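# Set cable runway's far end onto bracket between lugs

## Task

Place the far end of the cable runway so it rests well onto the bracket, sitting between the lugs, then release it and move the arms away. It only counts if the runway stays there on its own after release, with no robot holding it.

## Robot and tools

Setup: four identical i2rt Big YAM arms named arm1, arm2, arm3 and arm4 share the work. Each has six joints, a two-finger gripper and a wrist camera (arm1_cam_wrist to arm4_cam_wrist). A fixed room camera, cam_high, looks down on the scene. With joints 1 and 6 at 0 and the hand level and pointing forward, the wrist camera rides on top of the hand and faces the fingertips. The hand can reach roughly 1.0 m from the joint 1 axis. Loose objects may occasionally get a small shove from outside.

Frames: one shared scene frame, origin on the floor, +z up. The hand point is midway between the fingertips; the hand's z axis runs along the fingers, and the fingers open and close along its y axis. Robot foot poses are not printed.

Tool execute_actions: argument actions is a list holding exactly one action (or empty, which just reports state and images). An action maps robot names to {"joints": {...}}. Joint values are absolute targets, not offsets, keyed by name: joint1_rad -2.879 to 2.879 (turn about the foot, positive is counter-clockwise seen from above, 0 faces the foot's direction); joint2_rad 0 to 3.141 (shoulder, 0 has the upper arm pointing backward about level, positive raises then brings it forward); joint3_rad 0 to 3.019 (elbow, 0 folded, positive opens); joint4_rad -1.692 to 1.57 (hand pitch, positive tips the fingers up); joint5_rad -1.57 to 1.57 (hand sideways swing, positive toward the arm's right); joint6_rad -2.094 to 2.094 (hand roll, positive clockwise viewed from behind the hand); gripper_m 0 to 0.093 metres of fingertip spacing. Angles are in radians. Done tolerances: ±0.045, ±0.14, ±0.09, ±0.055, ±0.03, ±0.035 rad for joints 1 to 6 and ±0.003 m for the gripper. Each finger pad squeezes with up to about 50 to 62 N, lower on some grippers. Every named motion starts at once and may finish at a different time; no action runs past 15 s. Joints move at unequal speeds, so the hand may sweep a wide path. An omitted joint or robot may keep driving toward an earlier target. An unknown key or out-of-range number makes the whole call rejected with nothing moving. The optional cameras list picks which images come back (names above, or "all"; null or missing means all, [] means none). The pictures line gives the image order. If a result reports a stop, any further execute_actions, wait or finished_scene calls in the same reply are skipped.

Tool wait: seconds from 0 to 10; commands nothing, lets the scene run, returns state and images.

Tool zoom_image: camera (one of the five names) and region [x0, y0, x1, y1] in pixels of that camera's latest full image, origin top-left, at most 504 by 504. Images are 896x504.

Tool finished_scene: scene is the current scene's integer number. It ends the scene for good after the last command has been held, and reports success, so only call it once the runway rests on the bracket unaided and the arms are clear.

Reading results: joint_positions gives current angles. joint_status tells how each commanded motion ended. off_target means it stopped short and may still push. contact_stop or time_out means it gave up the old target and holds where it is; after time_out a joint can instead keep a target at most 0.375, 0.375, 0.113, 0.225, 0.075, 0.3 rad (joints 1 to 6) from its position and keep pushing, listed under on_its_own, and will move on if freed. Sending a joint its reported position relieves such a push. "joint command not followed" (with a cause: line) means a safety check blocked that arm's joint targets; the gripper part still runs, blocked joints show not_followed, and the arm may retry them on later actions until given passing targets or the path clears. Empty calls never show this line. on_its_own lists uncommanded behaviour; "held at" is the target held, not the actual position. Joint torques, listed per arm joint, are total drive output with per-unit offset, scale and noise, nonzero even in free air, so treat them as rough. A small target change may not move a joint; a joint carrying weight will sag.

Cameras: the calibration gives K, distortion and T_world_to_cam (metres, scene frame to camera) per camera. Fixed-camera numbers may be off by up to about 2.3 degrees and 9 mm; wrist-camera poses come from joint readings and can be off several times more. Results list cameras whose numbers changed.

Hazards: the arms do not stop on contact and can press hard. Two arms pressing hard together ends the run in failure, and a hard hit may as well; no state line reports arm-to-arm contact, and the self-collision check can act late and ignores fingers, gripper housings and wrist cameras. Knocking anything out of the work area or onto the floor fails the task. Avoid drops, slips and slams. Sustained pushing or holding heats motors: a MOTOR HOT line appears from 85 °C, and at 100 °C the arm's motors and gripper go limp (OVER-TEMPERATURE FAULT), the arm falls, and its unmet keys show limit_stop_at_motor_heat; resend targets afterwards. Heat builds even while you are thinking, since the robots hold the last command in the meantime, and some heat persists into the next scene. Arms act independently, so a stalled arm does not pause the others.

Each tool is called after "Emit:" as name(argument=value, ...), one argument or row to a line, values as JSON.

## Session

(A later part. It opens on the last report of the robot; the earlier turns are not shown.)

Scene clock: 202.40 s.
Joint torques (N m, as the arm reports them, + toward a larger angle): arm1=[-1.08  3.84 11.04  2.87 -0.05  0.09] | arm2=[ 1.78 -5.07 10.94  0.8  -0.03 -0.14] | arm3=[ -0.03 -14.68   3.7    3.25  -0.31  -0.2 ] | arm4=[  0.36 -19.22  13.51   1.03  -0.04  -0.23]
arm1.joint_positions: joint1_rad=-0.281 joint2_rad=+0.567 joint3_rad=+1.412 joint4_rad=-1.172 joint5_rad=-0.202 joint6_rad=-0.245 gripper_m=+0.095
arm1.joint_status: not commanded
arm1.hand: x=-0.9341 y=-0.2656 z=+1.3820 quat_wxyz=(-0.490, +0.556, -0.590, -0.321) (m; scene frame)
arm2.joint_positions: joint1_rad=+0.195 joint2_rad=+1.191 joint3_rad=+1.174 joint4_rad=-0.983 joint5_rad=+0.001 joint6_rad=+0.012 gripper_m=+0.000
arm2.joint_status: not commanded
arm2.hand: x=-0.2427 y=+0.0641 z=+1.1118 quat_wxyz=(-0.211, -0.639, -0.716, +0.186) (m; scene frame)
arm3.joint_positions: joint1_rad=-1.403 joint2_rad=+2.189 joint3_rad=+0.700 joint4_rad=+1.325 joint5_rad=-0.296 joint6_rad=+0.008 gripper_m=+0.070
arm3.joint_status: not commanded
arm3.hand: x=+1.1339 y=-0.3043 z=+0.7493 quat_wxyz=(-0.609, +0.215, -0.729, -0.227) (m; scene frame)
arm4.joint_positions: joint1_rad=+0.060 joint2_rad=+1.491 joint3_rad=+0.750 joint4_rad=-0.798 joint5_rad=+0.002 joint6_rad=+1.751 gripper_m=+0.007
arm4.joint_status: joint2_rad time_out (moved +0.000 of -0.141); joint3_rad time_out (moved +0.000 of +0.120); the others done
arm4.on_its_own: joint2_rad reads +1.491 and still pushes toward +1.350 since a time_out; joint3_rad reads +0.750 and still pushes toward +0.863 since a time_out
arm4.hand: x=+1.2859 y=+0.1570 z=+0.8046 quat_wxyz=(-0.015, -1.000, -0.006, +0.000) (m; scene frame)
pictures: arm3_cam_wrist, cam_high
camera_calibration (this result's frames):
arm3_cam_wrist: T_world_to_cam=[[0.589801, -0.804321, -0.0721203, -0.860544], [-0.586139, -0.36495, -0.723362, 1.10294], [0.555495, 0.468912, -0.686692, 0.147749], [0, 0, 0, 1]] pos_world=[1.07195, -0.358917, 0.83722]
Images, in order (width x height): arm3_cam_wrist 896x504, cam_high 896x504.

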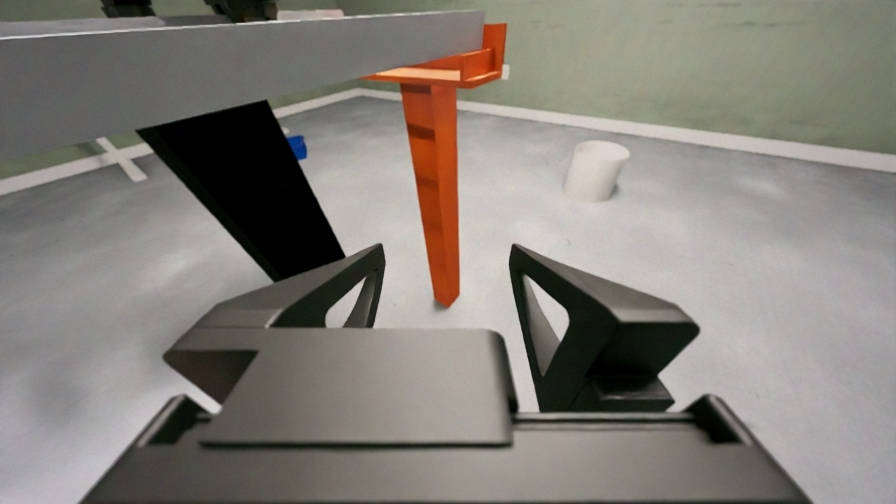

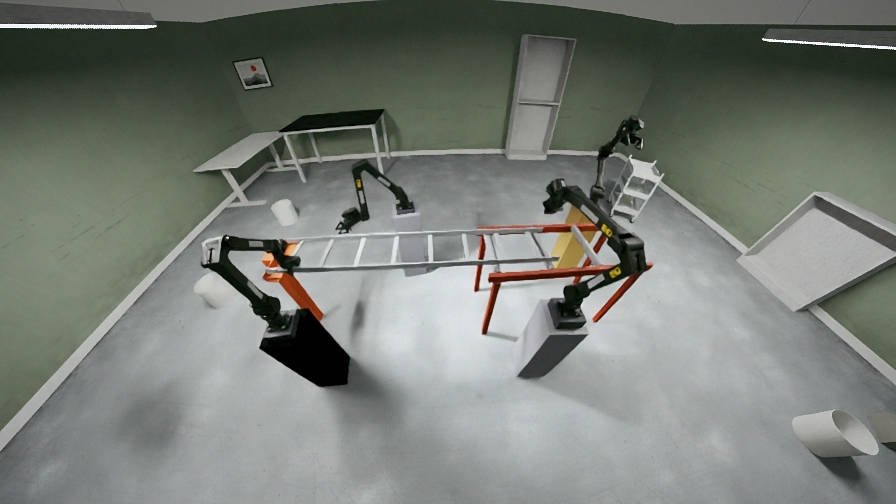

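Emit:
execute_actions(
  actions=[
    {"arm4":{"joints":{"joint2_rad":1.48,"joint3_rad":0.80,"joint4_rad":-0.75}}},
  ],
  cameras=["cam_high","arm3_cam_wrist"],
)

Emit:
zoom_image(
  camera="arm3_cam_wrist",
  region=[380, 0, 540, 100],
)

Emit:
zoom_image(
  camera="cam_high",
  region=[250, 225, 330, 295],
)

Scene clock: 208.87 s.
Joint torques (N m, as the arm reports them, + toward a larger angle): arm1=[-1.11  3.89 11.06  2.88 -0.05  0.09] | arm2=[ 1.61 -4.91 10.93  0.8  -0.02 -0.16] | arm3=[  0.01 -14.71   3.69   3.26  -0.31  -0.19] | arm4=[  0.55 -16.28   9.24   0.01  -0.22  -0.21]
arm1.joint_positions: joint1_rad=-0.281 joint2_rad=+0.567 joint3_rad=+1.412 joint4_rad=-1.172 joint5_rad=-0.202 joint6_rad=-0.245 gripper_m=+0.095
arm1.joint_status: not commanded
arm1.hand: x=-0.9341 y=-0.2656 z=+1.3820 quat_wxyz=(-0.490, +0.556, -0.590, -0.321) (m; scene frame)
arm2.joint_positions: joint1_rad=+0.195 joint2_rad=+1.191 joint3_rad=+1.174 joint4_rad=-0.983 joint5_rad=+0.001 joint6_rad=+0.012 gripper_m=+0.000
arm2.joint_status: not commanded
arm2.hand: x=-0.2427 y=+0.0641 z=+1.1118 quat_wxyz=(-0.211, -0.639, -0.716, +0.186) (m; scene frame)
arm3.joint_positions: joint1_rad=-1.403 joint2_rad=+2.189 joint3_rad=+0.700 joint4_rad=+1.325 joint5_rad=-0.296 joint6_rad=+0.008 gripper_m=+0.070
arm3.joint_status: not commanded
arm3.hand: x=+1.1339 y=-0.3043 z=+0.7493 quat_wxyz=(-0.609, +0.215, -0.729, -0.227) (m; scene frame)
arm4.joint_positions: joint1_rad=+0.060 joint2_rad=+1.578 joint3_rad=+0.737 joint4_rad=-0.749 joint5_rad=+0.006 joint6_rad=+1.749 gripper_m=+0.007
arm4.joint_status: all done
arm4.hand: x=+1.2838 y=+0.1638 z=+0.7729 quat_wxyz=(+0.010, -1.000, -0.007, +0.007) (m; scene frame)
pictures: arm3_cam_wrist, cam_high
camera_calibration (this result's frames):
arm3_cam_wrist: T_world_to_cam=[[0.589801, -0.804321, -0.0721203, -0.860544], [-0.586139, -0.36495, -0.723362, 1.10294], [0.555495, 0.468912, -0.686692, 0.147749], [0, 0, 0, 1]] pos_world=[1.07195, -0.358917, 0.83722]
Images, in order (width x height): arm3_cam_wrist 896x504, cam_high 896x504.

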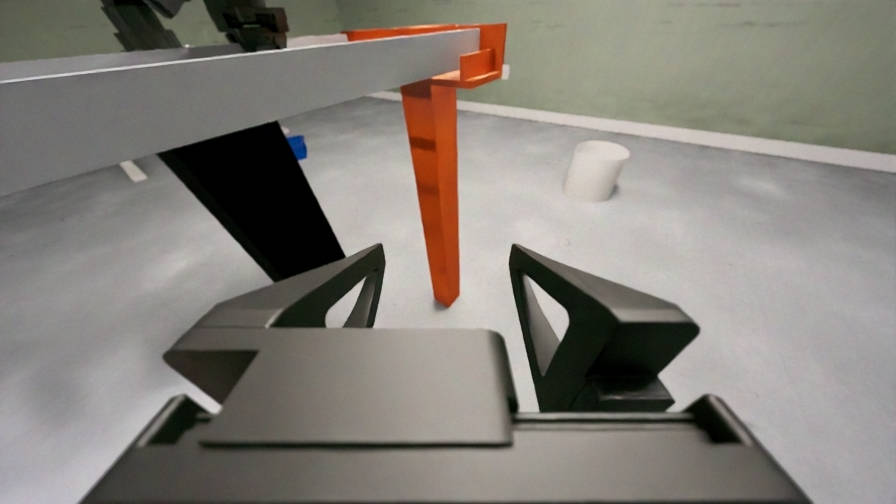

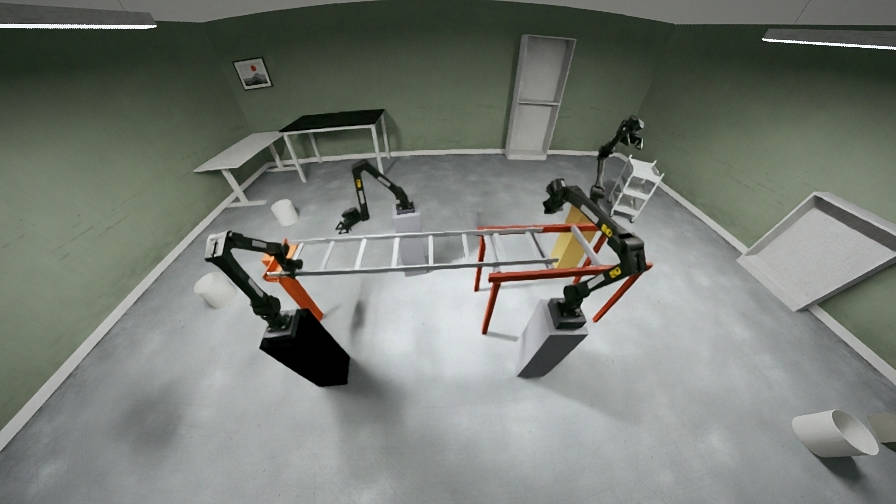

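Region (380, 0, 540, 100) of arm3_cam_wrist's 896x504 image, scaled by 3.150, with more detail than that image has; it fills the top 315 rows of this view, and the rest is white.

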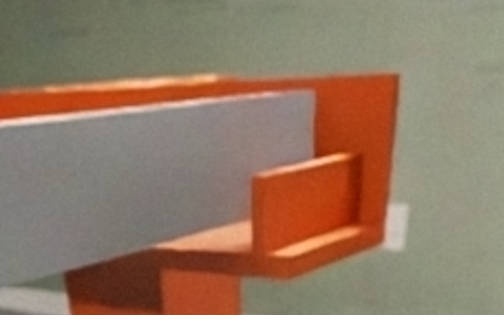

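Region (250, 225, 330, 295) of cam_high's 896x504 image, scaled by 6.300, with more detail than that image has; it fills the top 441 rows of this view, and the rest is white.

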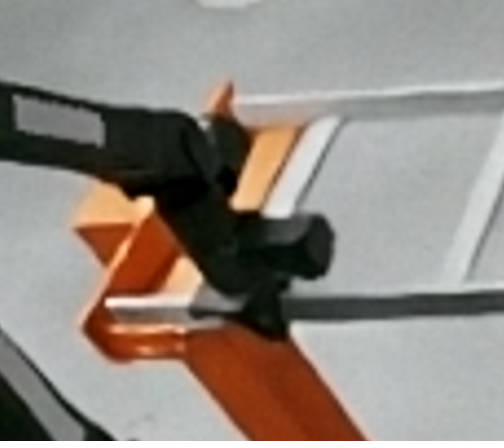

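Emit:
execute_actions(
  actions=[
    {"arm4":{"joints":{"joint1_rad":0.09,"joint2_rad":1.57,"joint3_rad":0.76,"joint6_rad":1.77}}},
  ],
  cameras=[],
)

Emit:
execute_actions(
  actions=[
    {"arm4":{"joints":{"gripper_m":0.06}}},
  ],
  cameras=[],
)

Emit:
execute_actions(
  actions=[
    {"arm4":{"joints":{"joint2_rad":1.0}}},
  ],
  cameras=["cam_high","arm3_cam_wrist"],
)

Emit:
zoom_image(
  camera="cam_high",
  region=[250, 225, 330, 295],
)

Emit:
zoom_image(
  camera="arm3_cam_wrist",
  region=[300, 0, 540, 100],
)

Scene clock: 216.73 s.
Joint torques (N m, as the arm reports them, + toward a larger angle): arm1=[-1.09  3.85 11.06  2.87 -0.05  0.09] | arm2=[ 1.38 -4.48 10.97  0.75 -0.02 -0.11] | arm3=[  0.01 -14.72   3.71   3.25  -0.31  -0.2 ] | arm4=[  1.81 -11.07   6.74  -0.36  -0.42   0.05]
arm1.joint_positions: joint1_rad=-0.281 joint2_rad=+0.567 joint3_rad=+1.412 joint4_rad=-1.172 joint5_rad=-0.202 joint6_rad=-0.245 gripper_m=+0.095
arm1.joint_status: not commanded
arm1.hand: x=-0.9341 y=-0.2656 z=+1.3820 quat_wxyz=(-0.490, +0.556, -0.590, -0.321) (m; scene frame)
arm2.joint_positions: joint1_rad=+0.195 joint2_rad=+1.191 joint3_rad=+1.174 joint4_rad=-0.983 joint5_rad=+0.001 joint6_rad=+0.012 gripper_m=+0.000
arm2.joint_status: not commanded
arm2.hand: x=-0.2427 y=+0.0641 z=+1.1118 quat_wxyz=(-0.211, -0.639, -0.716, +0.186) (m; scene frame)
arm3.joint_positions: joint1_rad=-1.403 joint2_rad=+2.189 joint3_rad=+0.700 joint4_rad=+1.325 joint5_rad=-0.296 joint6_rad=+0.008 gripper_m=+0.070
arm3.joint_status: not commanded
arm3.hand: x=+1.1339 y=-0.3043 z=+0.7493 quat_wxyz=(-0.609, +0.215, -0.729, -0.227) (m; scene frame)
arm4.joint_positions: joint1_rad=+0.073 joint2_rad=+1.602 joint3_rad=+0.729 joint4_rad=-0.740 joint5_rad=+0.011 joint6_rad=+1.759 gripper_m=+0.007
arm4.joint_status: all done
arm4.hand: x=+1.2860 y=+0.1697 z=+0.7635 quat_wxyz=(+0.020, -1.000, -0.008, +0.011) (m; scene frame)
pictures: none
No camera images: the call's "cameras" was empty. Leave "cameras" out to get every camera's image.

Scene clock: 217.37 s.
Joint torques (N m, as the arm reports them, + toward a larger angle): arm1=[-1.13  3.83 11.07  2.88 -0.05  0.09] | arm2=[ 1.66 -4.61 11.01  0.83 -0.03 -0.15] | arm3=[  0.01 -14.74   3.69   3.25  -0.32  -0.2 ] | arm4=[  1.23 -10.32   6.76  -0.36  -0.14   0.05]
arm1.joint_positions: joint1_rad=-0.281 joint2_rad=+0.567 joint3_rad=+1.412 joint4_rad=-1.172 joint5_rad=-0.202 joint6_rad=-0.245 gripper_m=+0.095
arm1.joint_status: not commanded
arm1.hand: x=-0.9341 y=-0.2656 z=+1.3820 quat_wxyz=(-0.490, +0.556, -0.590, -0.321) (m; scene frame)
arm2.joint_positions: joint1_rad=+0.195 joint2_rad=+1.191 joint3_rad=+1.174 joint4_rad=-0.983 joint5_rad=+0.001 joint6_rad=+0.012 gripper_m=+0.000
arm2.joint_status: not commanded
arm2.hand: x=-0.2427 y=+0.0641 z=+1.1118 quat_wxyz=(-0.211, -0.639, -0.716, +0.186) (m; scene frame)
arm3.joint_positions: joint1_rad=-1.403 joint2_rad=+2.189 joint3_rad=+0.700 joint4_rad=+1.325 joint5_rad=-0.296 joint6_rad=+0.008 gripper_m=+0.070
arm3.joint_status: not commanded
arm3.hand: x=+1.1339 y=-0.3043 z=+0.7493 quat_wxyz=(-0.609, +0.215, -0.729, -0.227) (m; scene frame)
arm4.joint_positions: joint1_rad=+0.082 joint2_rad=+1.594 joint3_rad=+0.730 joint4_rad=-0.740 joint5_rad=+0.004 joint6_rad=+1.760 gripper_m=+0.060
arm4.joint_status: all done
arm4.hand: x=+1.2906 y=+0.1689 z=+0.7661 quat_wxyz=(+0.017, -1.000, -0.012, +0.007) (m; scene frame)
pictures: none
No camera images: the call's "cameras" was empty. Leave "cameras" out to get every camera's image.

Scene clock: 218.63 s.
Joint torques (N m, as the arm reports them, + toward a larger angle): arm1=[-1.13  3.85 11.04  2.87 -0.05  0.08] | arm2=[ 1.57 -4.46 11.09  0.8  -0.03 -0.13] | arm3=[ -0.02 -14.67   3.68   3.27  -0.32  -0.2 ] | arm4=[ 1.16 -3.15  9.62  0.66 -0.12 -0.01]
arm1.joint_positions: joint1_rad=-0.281 joint2_rad=+0.567 joint3_rad=+1.412 joint4_rad=-1.172 joint5_rad=-0.202 joint6_rad=-0.245 gripper_m=+0.095
arm1.joint_status: not commanded
arm1.hand: x=-0.9341 y=-0.2656 z=+1.3820 quat_wxyz=(-0.490, +0.556, -0.590, -0.321) (m; scene frame)
arm2.joint_positions: joint1_rad=+0.195 joint2_rad=+1.191 joint3_rad=+1.174 joint4_rad=-0.983 joint5_rad=+0.001 joint6_rad=+0.012 gripper_m=+0.000
arm2.joint_status: not commanded
arm2.hand: x=-0.2427 y=+0.0641 z=+1.1118 quat_wxyz=(-0.211, -0.639, -0.716, +0.186) (m; scene frame)
arm3.joint_positions: joint1_rad=-1.403 joint2_rad=+2.189 joint3_rad=+0.700 joint4_rad=+1.325 joint5_rad=-0.296 joint6_rad=+0.008 gripper_m=+0.070
arm3.joint_status: not commanded
arm3.hand: x=+1.1339 y=-0.3043 z=+0.7493 quat_wxyz=(-0.609, +0.215, -0.729, -0.227) (m; scene frame)
arm4.joint_positions: joint1_rad=+0.082 joint2_rad=+0.998 joint3_rad=+0.730 joint4_rad=-0.742 joint5_rad=+0.003 joint6_rad=+1.760 gripper_m=+0.060
arm4.joint_status: all done
arm4.hand: x=+1.2989 y=+0.1349 z=+0.9709 quat_wxyz=(-0.271, -0.961, -0.012, -0.052) (m; scene frame)
pictures: arm3_cam_wrist, cam_high
camera_calibration (this result's frames):
arm3_cam_wrist: T_world_to_cam=[[0.589801, -0.804321, -0.0721203, -0.860544], [-0.586139, -0.36495, -0.723362, 1.10294], [0.555495, 0.468912, -0.686692, 0.147749], [0, 0, 0, 1]] pos_world=[1.07195, -0.358917, 0.83722]
Images, in order (width x height): arm3_cam_wrist 896x504, cam_high 896x504.

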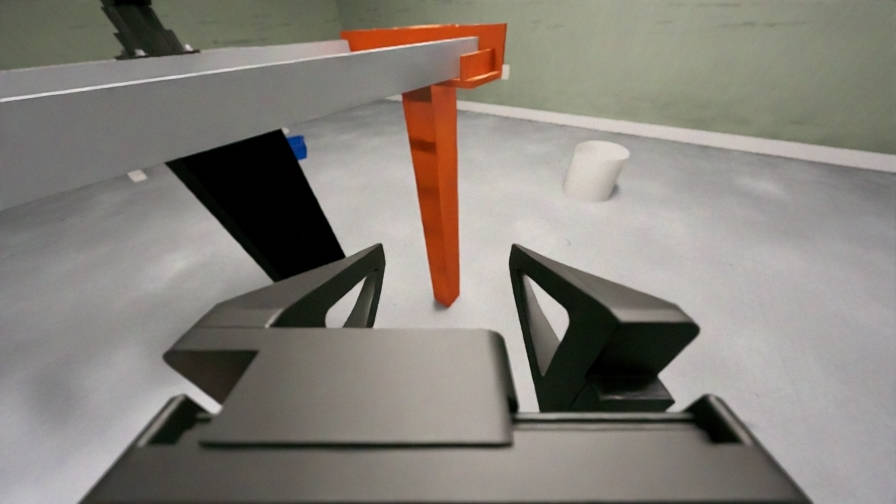

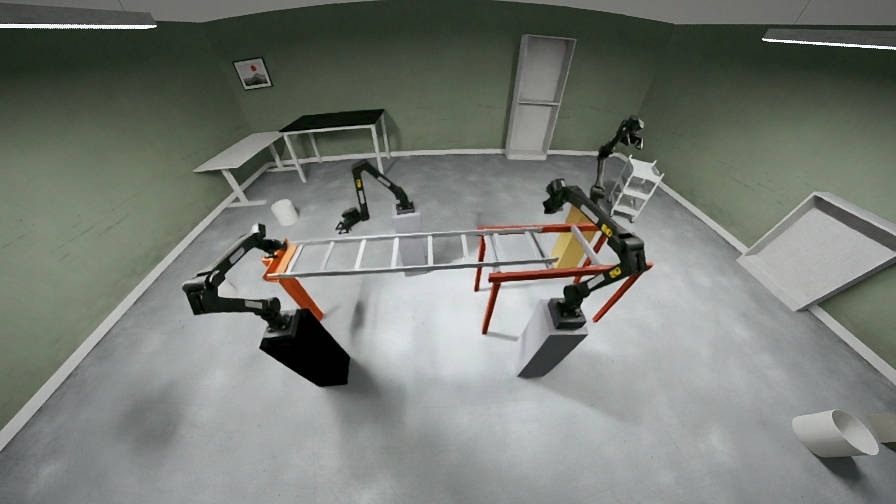

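Region (250, 225, 330, 295) of cam_high's 896x504 image, scaled by 6.300, with more detail than that image has; it fills the top 441 rows of this view, and the rest is white.

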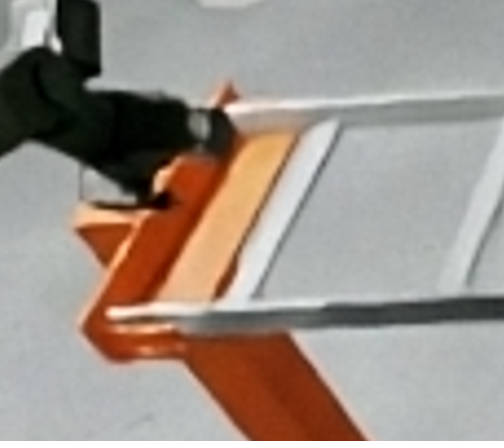

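Region (300, 0, 540, 100) of arm3_cam_wrist's 896x504 image, scaled by 2.100, with more detail than that image has; it fills the top 210 rows of this view, and the rest is white.

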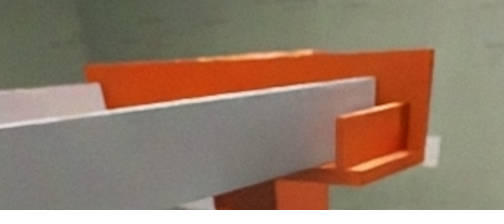

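The runway is seated inside both lugs and against the backstop.

Emit:
finished_scene(
  scene=2,
)

The scene is finished: the task was done.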